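# Back into the empty bay between carton stacks

## Task

Drive into the open bay between the two carton stacks at the wall and stop fully inside it. Fold the arm so no part of the robot sticks out beyond the base footprint. Face squarely out into the room, with the back toward the wall. Both stacks must stay intact, and no carton may finish beyond its tape line on the floor. The robot must not tip over or finish leaning, or the task fails. The final state has to hold without the robot pressing on anything.

## Robot and tools

Robot: TidyBot++, a base 0.54 m long, 0.50 m wide and 0.38 m tall on four driven casters. On top sit a seven-joint arm and a two-finger gripper. The shoulder is 0.12 m ahead of the base centre and 0.68 m up. At the start the arm is folded with the hand pointing down. In that pose the wrist and hand reach up to 0.08 m beyond the front edge and the elbow is up to 1.15 m high. For this task, keep the arm tucked over the base.

Frames: the base frame has its origin on the floor below the base centre, with x forward, y to the left and z up. hand_pose is reported in this frame, at the point between the finger pads. The odometry frame is the base frame as it was when the scene began. Heading is positive to the left and runs from -3.142 to 3.142. base_odometry counts wheel rotation only, so slipping looks like travel, and it drifts a few cm and degrees over many moves. base_tilt is in degrees, with forward and right positive. It carries a fixed offset of about 1 degree plus some noise.

execute_actions: "actions" is a list holding one action, or none to just read the state. An action may have "base", "joints" and optional "speeds". Its motions start together. "base" takes exactly one key, and each is a relative move from where the base last reported itself:
- translate_m: straight travel in metres, forward positive, -2 to 2.
- strafe_m: sideways travel in metres, left positive, -2 to 2.
- rotate_rad: turn in place in radians, counter-clockwise from above positive, -6.3 to 6.3.
"joints" takes absolute targets by name, in radians: joint_1_rad (any angle, positive turns the arm clockwise from above), joint_2_rad (-2.249 to 2.249), joint_3_rad (any), joint_4_rad (-2.579 to 2.579), joint_5_rad (any), joint_6_rad (-2.099 to 2.099), joint_7_rad (any). gripper_pos runs from 0 (open) to 1 (closed). Joints that accept any angle go the short way, so turn them in steps under half a turn. "speeds" caps top speed for that action only: translate_m and strafe_m 0.05 to 0.5 m/s, rotate_rad 0.1 to 1.57 rad/s, with the maximum as the default. A base move needing more than 8.667 s is refused. So is any unknown key or out-of-range value, and then nothing moves. "cameras" lists base_camera, wrist_camera or all. Leaving it out or passing null gives all; [] gives none. A motion you omit may keep pushing toward its previous target.

wait: "seconds" from 0 to 10. It commands nothing and returns state and images.

zoom_image: "camera" (base_camera or wrist_camera) and "region" [x0, y0, x1, y1] in image pixels, measured from the top-left corner, at most 504 by 504. It only works on the camera's latest full image. base_camera is 644x364 and wrist_camera is a 644x476 fisheye. base_camera sits near x 0.23, z 0.34 in the base frame and looks forward and down.

finished_scene: "scene" is the current scene number. It ends the scene permanently once the robot has held the last command, and its result says whether the task succeeded. Sending a reply with no tool call ends everything.

Result lines:
- base_status and joint_status: how each motion ended. "done" for the base only means the wheels turned the commanded amount. A blocked base can report done well short of the goal. "off_target" means it stopped away from the goal and may still be pushing. After contact_stop or time_out, the motion holds where it halted. For the base, contact_stop means odometry reached the target and then something shoved it, and the wheels push back until your next base command.
- "joint command not followed" plus "cause:": the arm targets were withheld, usually because of a self-collision check. Nothing stops the arm hitting the base.
- motor_effort: percent of maximum, with the peak in brackets. It is noisy.
- on_its_own: motion you did not command.
- ARM HIT: a hard impact with the base or the arm itself.
- Torque fault: the arm freezes for 10 s and the rest of the call is skipped. The base keeps going.
- MOTOR HOT and OVER-TEMPERATURE FAULT: heat warnings and heat stops.

Arm geometry, used with joint_1_rad=0, joint_3_rad=3.14 and joint_5_rad=0: segment lengths are 0.42, 0.31 and 0.31 m. Each segment's tilt from vertical is upper arm = joint_2_rad, forearm = joint_2_rad - joint_4_rad, hand = that minus joint_6_rad. Friction can leave joints slightly off target. To correct, resend the last command plus (wanted angle - read angle).

What to avoid:
- Driving hard into the cartons. A blocked base pushes until it times out and can shove or topple a stack.
- Letting the arm snag anything above about 0.8 m while driving, which can tip the robot.
- Ending with the arm out past the base edges.
- Ending tilted. Check base_tilt near zero and the cameras before calling finished_scene.

A workable order: look with base_camera, confirm the arm is folded, line up with the bay, rotate so the front faces away from the wall, then back in slowly at reduced speed. Use small strafe and rotate corrections until the heading is square, then check the images for clearance on both sides.

Each tool is called after "Call:" by a JSON object that holds its "api" and its "payload".

## Session

I'll start by checking the robot's state and camera views.

Call:
{"api": "execute_actions", "payload": {"actions": []}}

Scene clock: 0.00 s.
base_odometry: x=+0.000 y=+0.000 heading=+0.000 (m, m, rad; odometry frame)
base_tilt: forward=-0.1 right=+0.6 (deg)
base_status: not commanded
joint_positions: joint_1_rad=-0.008 joint_2_rad=-0.336 joint_3_rad=+3.094 joint_4_rad=-2.565 joint_5_rad=+0.028 joint_6_rad=-0.912 joint_7_rad=+1.619 gripper_pos=+0.000
joint_status: not commanded
motor_effort: joint_1_rad=+0 joint_2_rad=+1 joint_3_rad=+1 joint_4_rad=+10 joint_5_rad=+1 joint_6_rad=-1 joint_7_rad=+0 (%)
hand_pose: x=+0.2290 y=-0.0014 z=+0.5754 quat_wxyz=(+0.019, +0.998, +0.059, +0.000) (m; base frame)
pictures: base_camera, wrist_camera
Images, in order (width x height): base_camera 644x364, wrist_camera 644x476.

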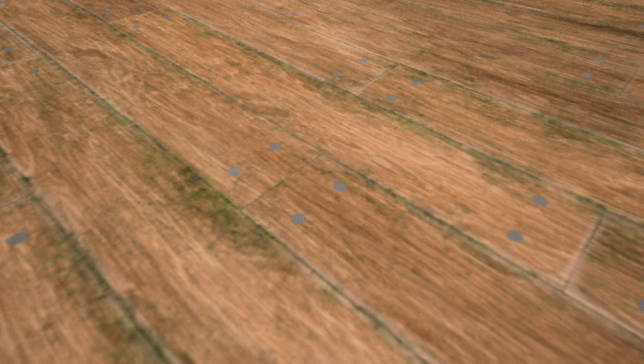

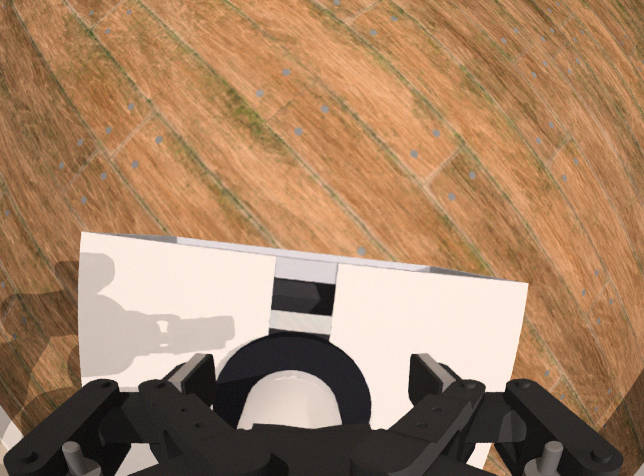

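Call:
{"api": "execute_actions", "payload": {"actions": [{"joints": {"joint_6_rad": 0.45}}]}}

Scene clock: 5.43 s.
base_odometry: x=+0.000 y=+0.000 heading=+0.000 (m, m, rad; odometry frame)
base_tilt: forward=-0.1 right=+0.6 (deg)
base_status: not commanded
joint_positions: joint_1_rad=-0.008 joint_2_rad=-0.336 joint_3_rad=+3.094 joint_4_rad=-2.565 joint_5_rad=+0.028 joint_6_rad=+0.433 joint_7_rad=+1.619 gripper_pos=+0.000
joint_status: all done
motor_effort: joint_1_rad=+0(0) joint_2_rad=-5(6) joint_3_rad=+1(1) joint_4_rad=+20(20) joint_5_rad=+0(1) joint_6_rad=+7(8) joint_7_rad=+0(0) (%)
hand_pose: x=+0.5310 y=+0.0287 z=+0.8169 quat_wxyz=(+0.008, +0.780, +0.058, +0.623) (m; base frame)
pictures: base_camera, wrist_camera
camera_calibration (this result's frames):
wrist_camera: T_world_to_cam=[[0.0541514, -0.995025, 0.0836267, -0.0695375], [-0.232272, -0.0940044, -0.968097, 0.974154], [0.971142, 0.0329996, -0.236207, -0.18597], [0, 0, 0, 1]] pos_world=[0.410638, 0.0285201, 0.904963]
Images, in order (width x height): base_camera 644x364, wrist_camera 644x476.

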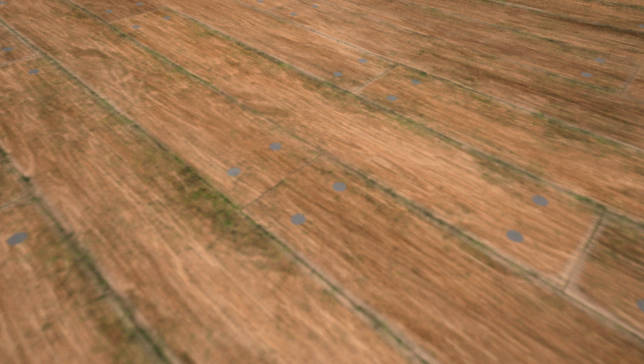

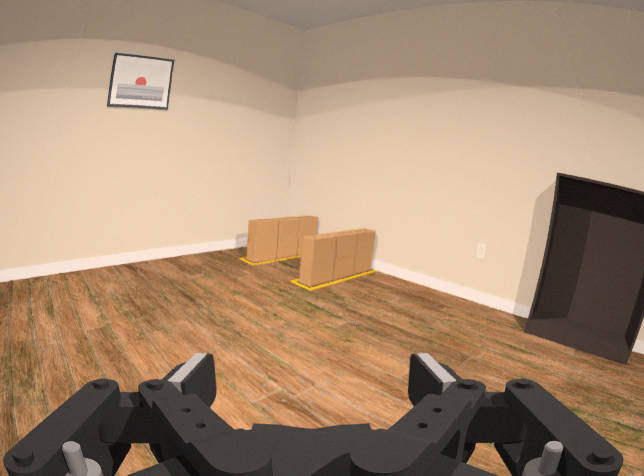

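Call:
{"api": "zoom_image", "payload": {"camera": "wrist_camera", "region": [220, 190, 400, 310]}}

Region (220, 190, 400, 310) of wrist_camera's 644x476 image, scaled by 2.800.

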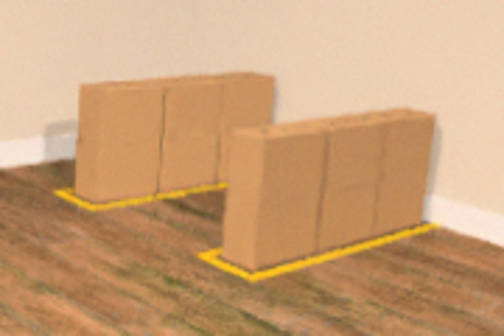

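Call:
{"api": "execute_actions", "payload": {"actions": [{"base": {"translate_m": 1.9}, "joints": {"joint_6_rad": 0.1}}]}}

Scene clock: 52.93 s.
base_odometry: x=+1.900 y=+0.001 heading=+0.000 (m, m, rad; odometry frame)
base_tilt: forward=-0.1 right=+0.6 (deg)
base_status: done
joint_positions: joint_1_rad=-0.008 joint_2_rad=-0.337 joint_3_rad=+3.094 joint_4_rad=-2.568 joint_5_rad=+0.028 joint_6_rad=+0.116 joint_7_rad=+1.619 gripper_pos=+0.000
joint_status: all done
motor_effort: joint_1_rad=+0(0) joint_2_rad=-5(7) joint_3_rad=+1(1) joint_4_rad=+18(22) joint_5_rad=+1(0) joint_6_rad=+7(8) joint_7_rad=+0(0) (%)
hand_pose: x=+0.4933 y=+0.0227 z=+0.7245 quat_wxyz=(+0.011, +0.869, +0.060, +0.491) (m; base frame)
pictures: base_camera, wrist_camera
camera_calibration (this result's frames):
wrist_camera: T_world_to_cam=[[0.0693836, -0.993875, 0.0860187, -0.0750788], [-0.524689, -0.109693, -0.844197, 0.93022], [0.848462, 0.0134404, -0.529086, 0.102135], [0, 0, 0, 1]] pos_world=[0.406628, 0.0260475, 0.845786]
Images, in order (width x height): base_camera 644x364, wrist_camera 644x476.

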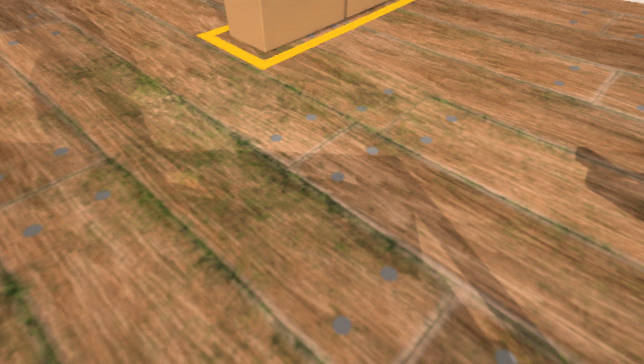

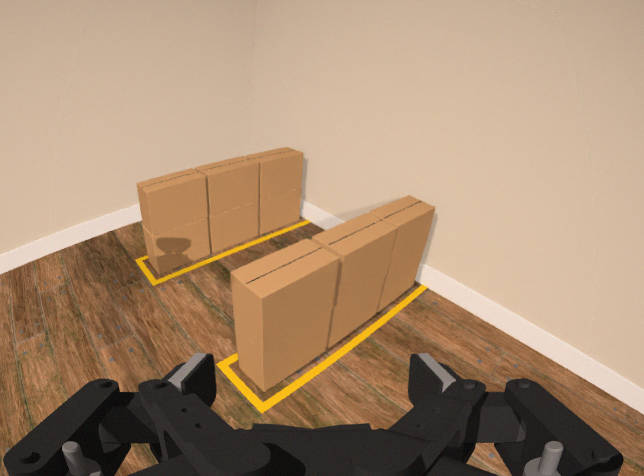

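Call:
{"api": "zoom_image", "payload": {"camera": "base_camera", "region": [180, 0, 430, 80]}}

Call:
{"api": "zoom_image", "payload": {"camera": "wrist_camera", "region": [120, 140, 320, 300]}}

Call:
{"api": "zoom_image", "payload": {"camera": "wrist_camera", "region": [200, 190, 450, 420]}}

Region (180, 0, 430, 80) of base_camera's 644x364 image, scaled by 2.016; it fills the top 161 rows of this view, and the rest is white.

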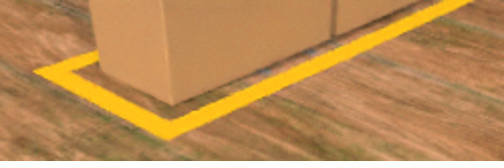

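Region (120, 140, 320, 300) of wrist_camera's 644x476 image, scaled by 2.520; it fills the top 403 rows of this view, and the rest is white.

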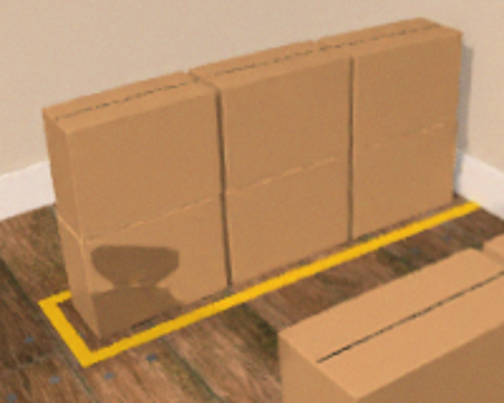

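Region (200, 190, 450, 420) of wrist_camera's 644x476 image, scaled by 2.016; it fills the top 464 rows of this view, and the rest is white.

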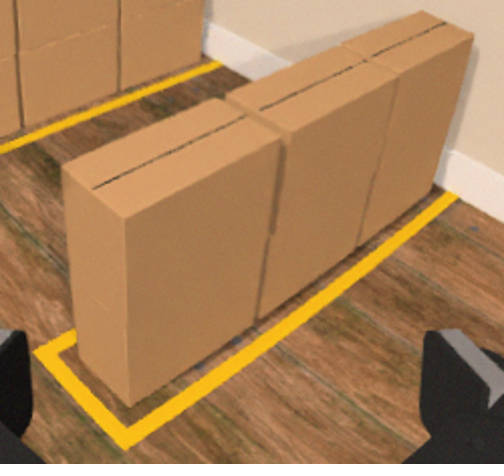

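Call:
{"api": "execute_actions", "payload": {"actions": [{"base": {"rotate_rad": 2.443}, "joints": {"joint_1_rad": 3.12, "joint_2_rad": -0.15, "joint_3_rad": 3.1416, "joint_4_rad": -2.0, "joint_5_rad": 0.0, "joint_6_rad": -1.0, "joint_7_rad": 1.5708}}]}}

Scene clock: 95.03 s.
base_odometry: x=+1.900 y=+0.001 heading=+2.442 (m, m, rad; odometry frame)
base_tilt: forward=-0.1 right=+0.6 (deg)
base_status: done
joint_positions: joint_1_rad=+3.108 joint_2_rad=-0.173 joint_3_rad=+3.118 joint_4_rad=-2.029 joint_5_rad=+0.028 joint_6_rad=-0.963 joint_7_rad=+1.598 gripper_pos=+0.000
joint_status: all done
motor_effort: joint_1_rad=+0(1) joint_2_rad=-10(11) joint_3_rad=+0(3) joint_4_rad=+18(19) joint_5_rad=+1(1) joint_6_rad=+2(8) joint_7_rad=+0(1) (%)
hand_pose: x=-0.2086 y=-0.0130 z=+0.7129 quat_wxyz=(+0.161, +0.048, -0.986, -0.012) (m; base frame)
pictures: base_camera, wrist_camera
camera_calibration (this result's frames):
wrist_camera: T_world_to_cam=[[-0.0760123, 0.995242, 0.0609623, -0.0474598], [0.948957, 0.090976, -0.302, 0.471666], [-0.306109, 0.0348949, -0.951357, 0.752454], [0, 0, 0, 1]] pos_world=[-0.220866, -0.0219331, 0.861189]
Images, in order (width x height): base_camera 644x364, wrist_camera 644x476.

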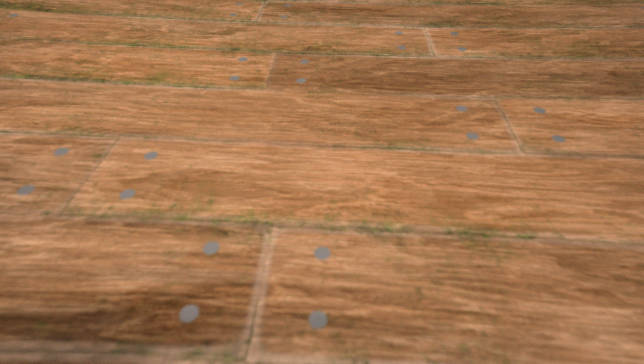

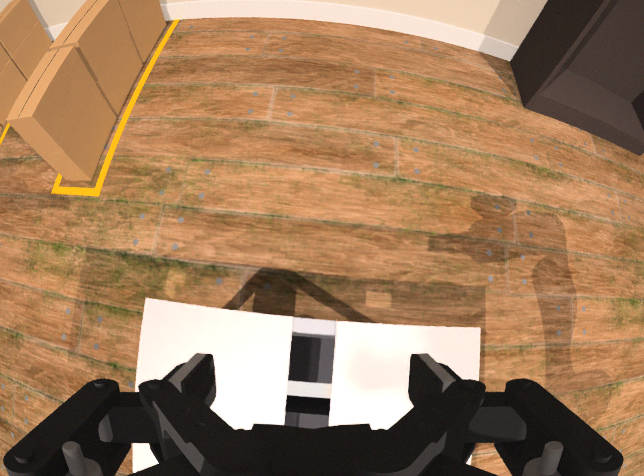

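Call:
{"api": "zoom_image", "payload": {"camera": "base_camera", "region": [0, 100, 322, 260]}}

Call:
{"api": "zoom_image", "payload": {"camera": "base_camera", "region": [322, 100, 644, 260]}}

Region (0, 100, 322, 260) of base_camera's 644x364 image, scaled by 1.565; it fills the top 250 rows of this view, and the rest is white.

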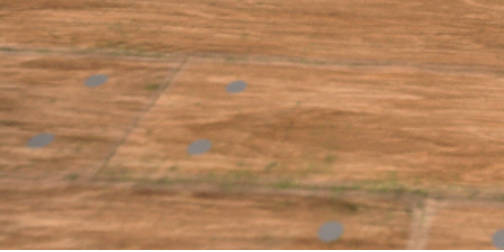

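Region (322, 100, 644, 260) of base_camera's 644x364 image, scaled by 1.565; it fills the top 250 rows of this view, and the rest is white.

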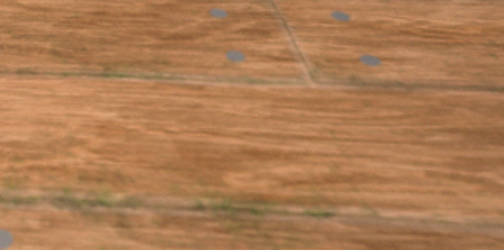

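Call:
{"api": "zoom_image", "payload": {"camera": "wrist_camera", "region": [110, 220, 330, 380]}}

Call:
{"api": "zoom_image", "payload": {"camera": "wrist_camera", "region": [310, 220, 530, 380]}}

Call:
{"api": "zoom_image", "payload": {"camera": "wrist_camera", "region": [0, 0, 240, 220]}}

Region (110, 220, 330, 380) of wrist_camera's 644x476 image, scaled by 2.291; it fills the top 367 rows of this view, and the rest is white.

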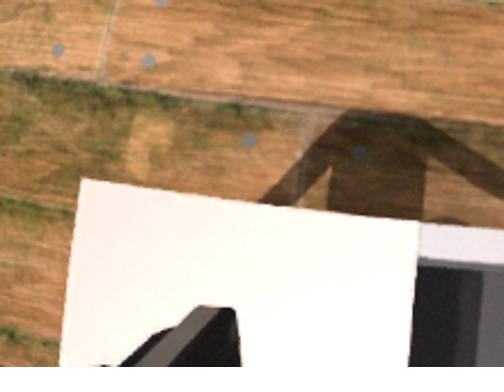

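Region (310, 220, 530, 380) of wrist_camera's 644x476 image, scaled by 2.291; it fills the top 367 rows of this view, and the rest is white.

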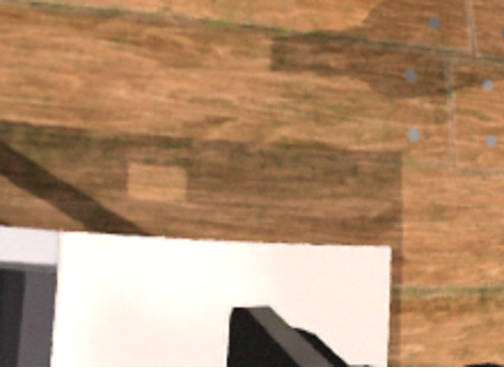

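Region (0, 0, 240, 220) of wrist_camera's 644x476 image, scaled by 2.100; it fills the top 462 rows of this view, and the rest is white.

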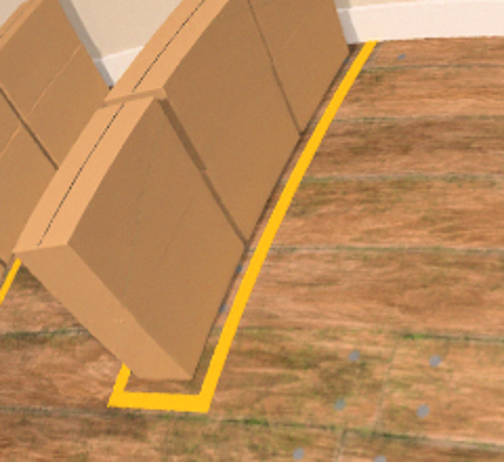

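Call:
{"api": "execute_actions", "payload": {"actions": [{"base": {"strafe_m": -1.133}}]}}

Scene clock: 132.03 s.
base_odometry: x=+2.628 y=+0.869 heading=+2.443 (m, m, rad; odometry frame)
base_tilt: forward=-0.2 right=+0.6 (deg)
base_status: done
joint_positions: joint_1_rad=+3.110 joint_2_rad=-0.172 joint_3_rad=+3.123 joint_4_rad=-2.028 joint_5_rad=+0.028 joint_6_rad=-0.964 joint_7_rad=+1.598 gripper_pos=+0.000
joint_status: not commanded
motor_effort: joint_1_rad=+0(1) joint_2_rad=-10(11) joint_3_rad=+1(1) joint_4_rad=+19(19) joint_5_rad=+1(1) joint_6_rad=+2(3) joint_7_rad=+0(0) (%)
hand_pose: x=-0.2088 y=-0.0108 z=+0.7128 quat_wxyz=(+0.161, +0.044, -0.986, -0.012) (m; base frame)
pictures: base_camera, wrist_camera
camera_calibration (this result's frames):
wrist_camera: T_world_to_cam=[[-0.0693818, 0.995778, 0.0601009, -0.0476583], [0.949725, 0.0843705, -0.301504, 0.471379], [-0.305302, 0.0361605, -0.951569, 0.752587], [0, 0, 0, 1]] pos_world=[-0.221221, -0.0195274, 0.861125]
Images, in order (width x height): base_camera 644x364, wrist_camera 644x476.

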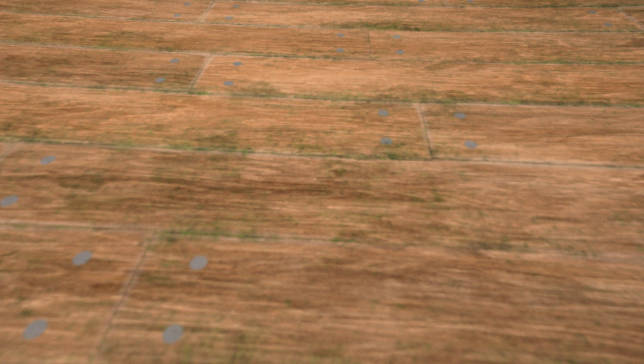

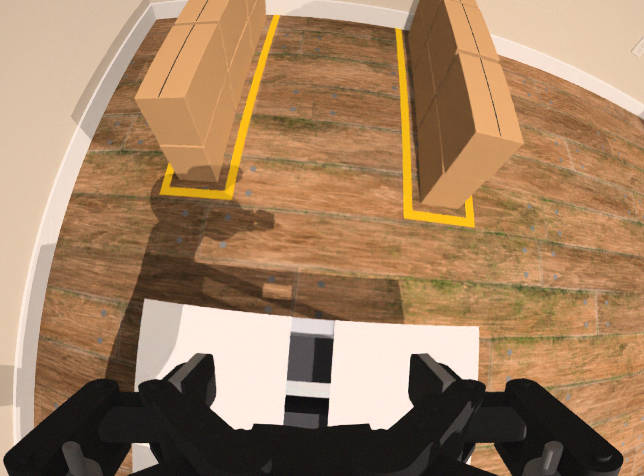

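Call:
{"api": "zoom_image", "payload": {"camera": "wrist_camera", "region": [120, 0, 320, 220]}}

Call:
{"api": "zoom_image", "payload": {"camera": "wrist_camera", "region": [340, 0, 540, 240]}}

Call:
{"api": "zoom_image", "payload": {"camera": "wrist_camera", "region": [120, 260, 320, 380]}}

Call:
{"api": "zoom_image", "payload": {"camera": "wrist_camera", "region": [320, 260, 520, 380]}}

Region (120, 0, 320, 220) of wrist_camera's 644x476 image, scaled by 2.291; it fills the left 458 columns of this view, and the rest is white.

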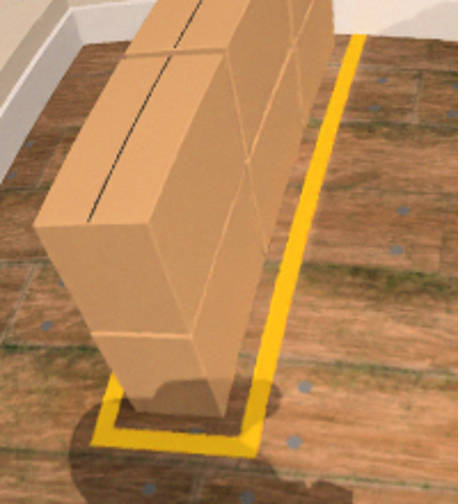

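Region (340, 0, 540, 240) of wrist_camera's 644x476 image, scaled by 2.100.

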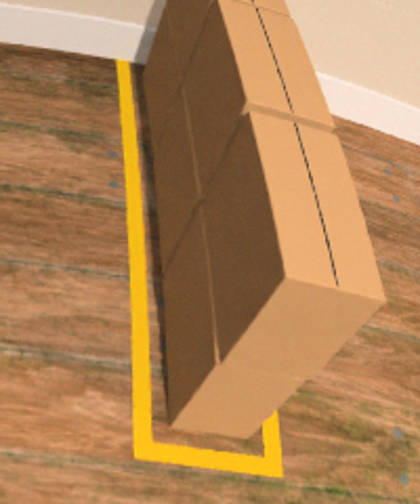

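Region (120, 260, 320, 380) of wrist_camera's 644x476 image, scaled by 2.520; it fills the top 302 rows of this view, and the rest is white.

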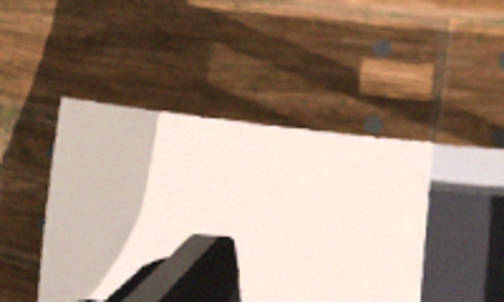

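Region (320, 260, 520, 380) of wrist_camera's 644x476 image, scaled by 2.520; it fills the top 302 rows of this view, and the rest is white.

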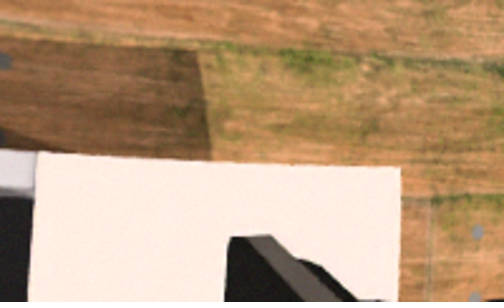

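Call:
{"api": "execute_actions", "payload": {"actions": [{"base": {"rotate_rad": -0.012}}], "cameras": []}}

Call:
{"api": "execute_actions", "payload": {"actions": [{"base": {"translate_m": -0.55}}]}}

Scene clock: 154.47 s.
base_odometry: x=+2.628 y=+0.869 heading=+2.433 (m, m, rad; odometry frame)
base_tilt: forward=-0.1 right=+0.6 (deg)
base_status: done
joint_positions: joint_1_rad=+3.110 joint_2_rad=-0.172 joint_3_rad=+3.123 joint_4_rad=-2.028 joint_5_rad=+0.028 joint_6_rad=-0.964 joint_7_rad=+1.598 gripper_pos=+0.000
joint_status: not commanded
motor_effort: joint_1_rad=+0(1) joint_2_rad=-10(11) joint_3_rad=+0(2) joint_4_rad=+19(19) joint_5_rad=+0(1) joint_6_rad=+2(3) joint_7_rad=+0(0) (%)
hand_pose: x=-0.2088 y=-0.0107 z=+0.7127 quat_wxyz=(+0.160, +0.044, -0.986, -0.012) (m; base frame)
pictures: none
No camera images: the call's "cameras" was empty. Leave "cameras" out to get every camera's image.

Scene clock: 156.93 s.
base_odometry: x=+3.046 y=+0.511 heading=+2.433 (m, m, rad; odometry frame)
base_tilt: forward=-0.2 right=+0.6 (deg)
base_status: done
joint_positions: joint_1_rad=+3.110 joint_2_rad=-0.161 joint_3_rad=+3.123 joint_4_rad=-2.023 joint_5_rad=+0.028 joint_6_rad=-0.968 joint_7_rad=+1.597 gripper_pos=+0.000
joint_status: not commanded
motor_effort: joint_1_rad=+0(1) joint_2_rad=-10(12) joint_3_rad=+1(1) joint_4_rad=+19(20) joint_5_rad=+1(1) joint_6_rad=+2(3) joint_7_rad=+0(0) (%)
hand_pose: x=-0.2098 y=-0.0107 z=+0.7104 quat_wxyz=(+0.155, +0.044, -0.987, -0.012) (m; base frame)
pictures: base_camera, wrist_camera
camera_calibration (this result's frames):
wrist_camera: T_world_to_cam=[[-0.069638, 0.995786, 0.0596731, -0.0474015], [0.953084, 0.0840778, -0.290796, 0.464721], [-0.294588, 0.036623, -0.954922, 0.754645], [0, 0, 0, 1]] pos_world=[-0.22391, -0.0195083, 0.858595]
Images, in order (width x height): base_camera 644x364, wrist_camera 644x476.

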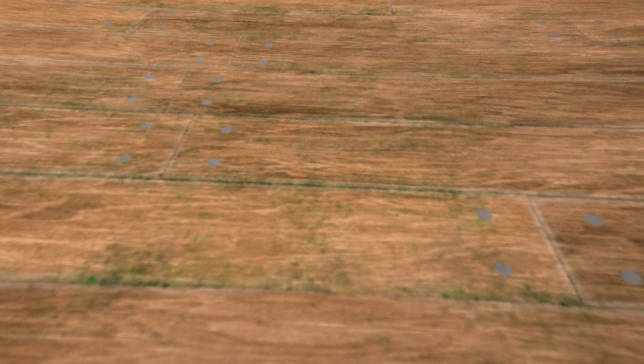

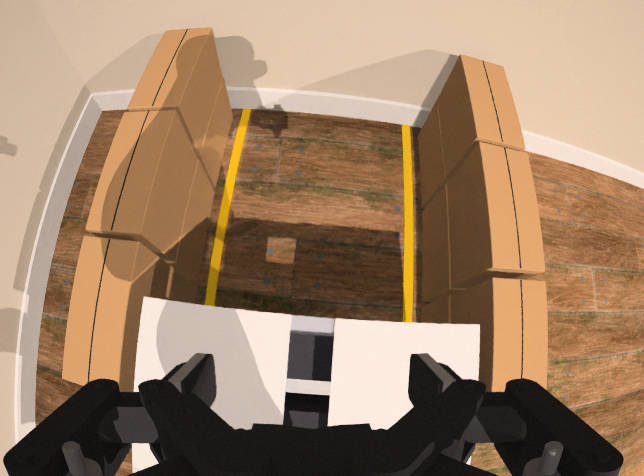

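Call:
{"api": "zoom_image", "payload": {"camera": "wrist_camera", "region": [60, 200, 260, 400]}}

Call:
{"api": "zoom_image", "payload": {"camera": "wrist_camera", "region": [370, 200, 570, 400]}}

Call:
{"api": "zoom_image", "payload": {"camera": "wrist_camera", "region": [100, 20, 340, 220]}}

Call:
{"api": "zoom_image", "payload": {"camera": "wrist_camera", "region": [330, 30, 570, 230]}}

Region (60, 200, 260, 400) of wrist_camera's 644x476 image, scaled by 2.520.

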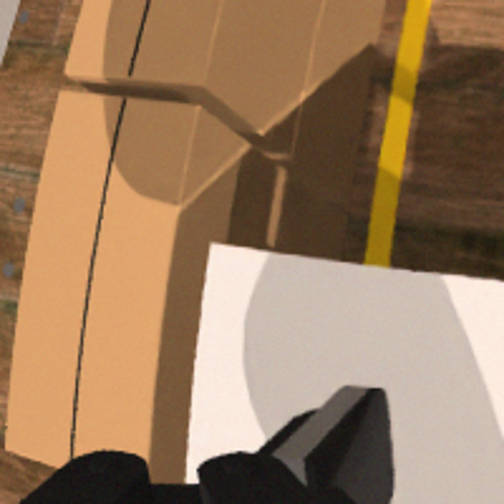

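Region (370, 200, 570, 400) of wrist_camera's 644x476 image, scaled by 2.520.

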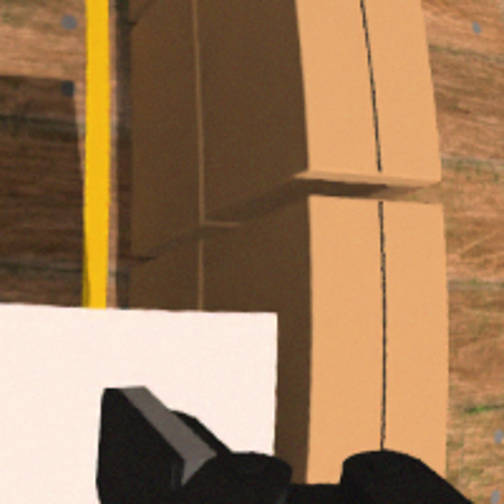

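Region (100, 20, 340, 220) of wrist_camera's 644x476 image, scaled by 2.100.

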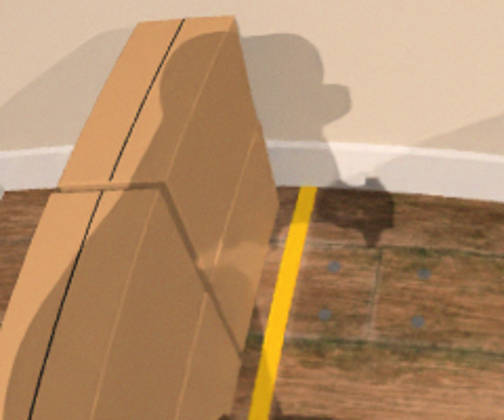

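Region (330, 30, 570, 230) of wrist_camera's 644x476 image, scaled by 2.100.

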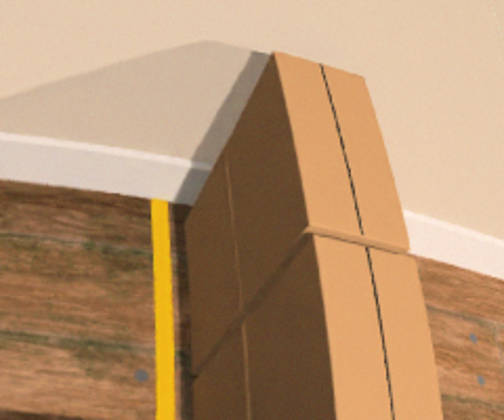

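Call:
{"api": "execute_actions", "payload": {"actions": [{"base": {"translate_m": -0.5}, "joints": {"joint_1_rad": 3.16, "joint_2_rad": -0.08, "joint_4_rad": -1.98, "joint_6_rad": -1.22}}]}}

Scene clock: 176.70 s.
base_odometry: x=+3.426 y=+0.186 heading=+2.434 (m, m, rad; odometry frame)
base_tilt: forward=-0.2 right=+0.6 (deg)
base_status: done
joint_positions: joint_1_rad=+3.148 joint_2_rad=-0.089 joint_3_rad=+3.123 joint_4_rad=-2.002 joint_5_rad=+0.028 joint_6_rad=-1.195 joint_7_rad=+1.597 gripper_pos=+0.000
joint_status: all done
motor_effort: joint_1_rad=+0(1) joint_2_rad=-11(14) joint_3_rad=+0(1) joint_4_rad=+17(19) joint_5_rad=+1(1) joint_6_rad=+0(3) joint_7_rad=+0(0) (%)
hand_pose: x=-0.1499 y=+0.0035 z=+0.6843 quat_wxyz=(+0.017, +0.024, -0.999, -0.014) (m; base frame)
pictures: base_camera, wrist_camera
camera_calibration (this result's frames):
wrist_camera: T_world_to_cam=[[-0.0407929, 0.997733, 0.0535295, -0.0473385], [0.998976, 0.0417751, -0.017359, 0.218755], [-0.0195558, 0.0527666, -0.998415, 0.817801], [0, 0, 0, 1]] pos_world=[-0.204469, -0.00505999, 0.822837]
Images, in order (width x height): base_camera 644x364, wrist_camera 644x476.

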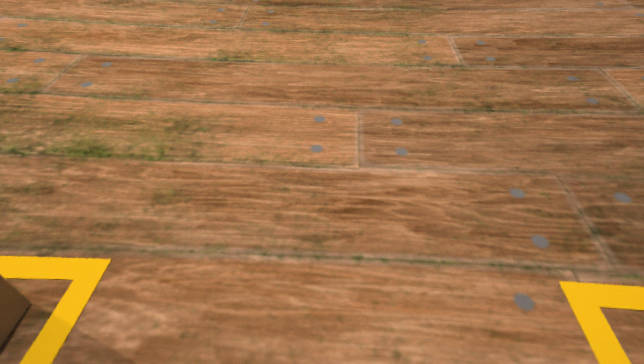

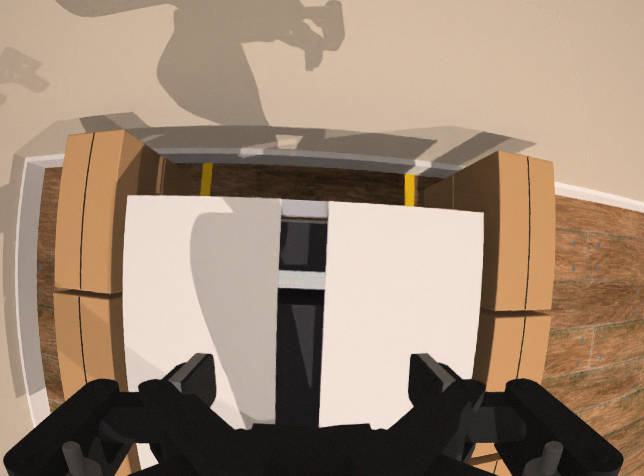

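Call:
{"api": "zoom_image", "payload": {"camera": "wrist_camera", "region": [40, 120, 240, 400]}}

Call:
{"api": "zoom_image", "payload": {"camera": "wrist_camera", "region": [380, 120, 580, 400]}}

Region (40, 120, 240, 400) of wrist_camera's 644x476 image, scaled by 1.800; it fills the left 360 columns of this view, and the rest is white.

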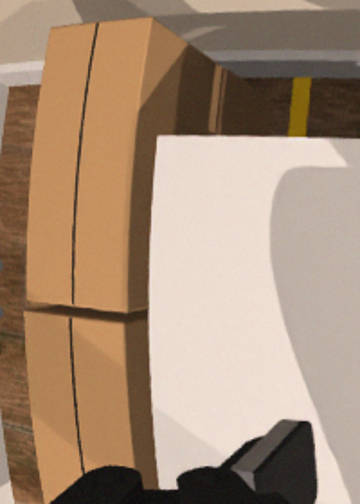

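Region (380, 120, 580, 400) of wrist_camera's 644x476 image, scaled by 1.800; it fills the left 360 columns of this view, and the rest is white.

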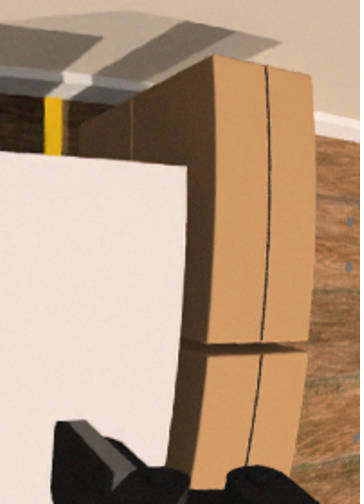

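The robot is parked in the middle of the bay with clearance on both sides and at the rear. The arm is folded over the base and the cartons are undisturbed, so I'm ending scene 1.

Call:
{"api": "finished_scene", "payload": {"scene": 1}}

The scene is finished: the task was done.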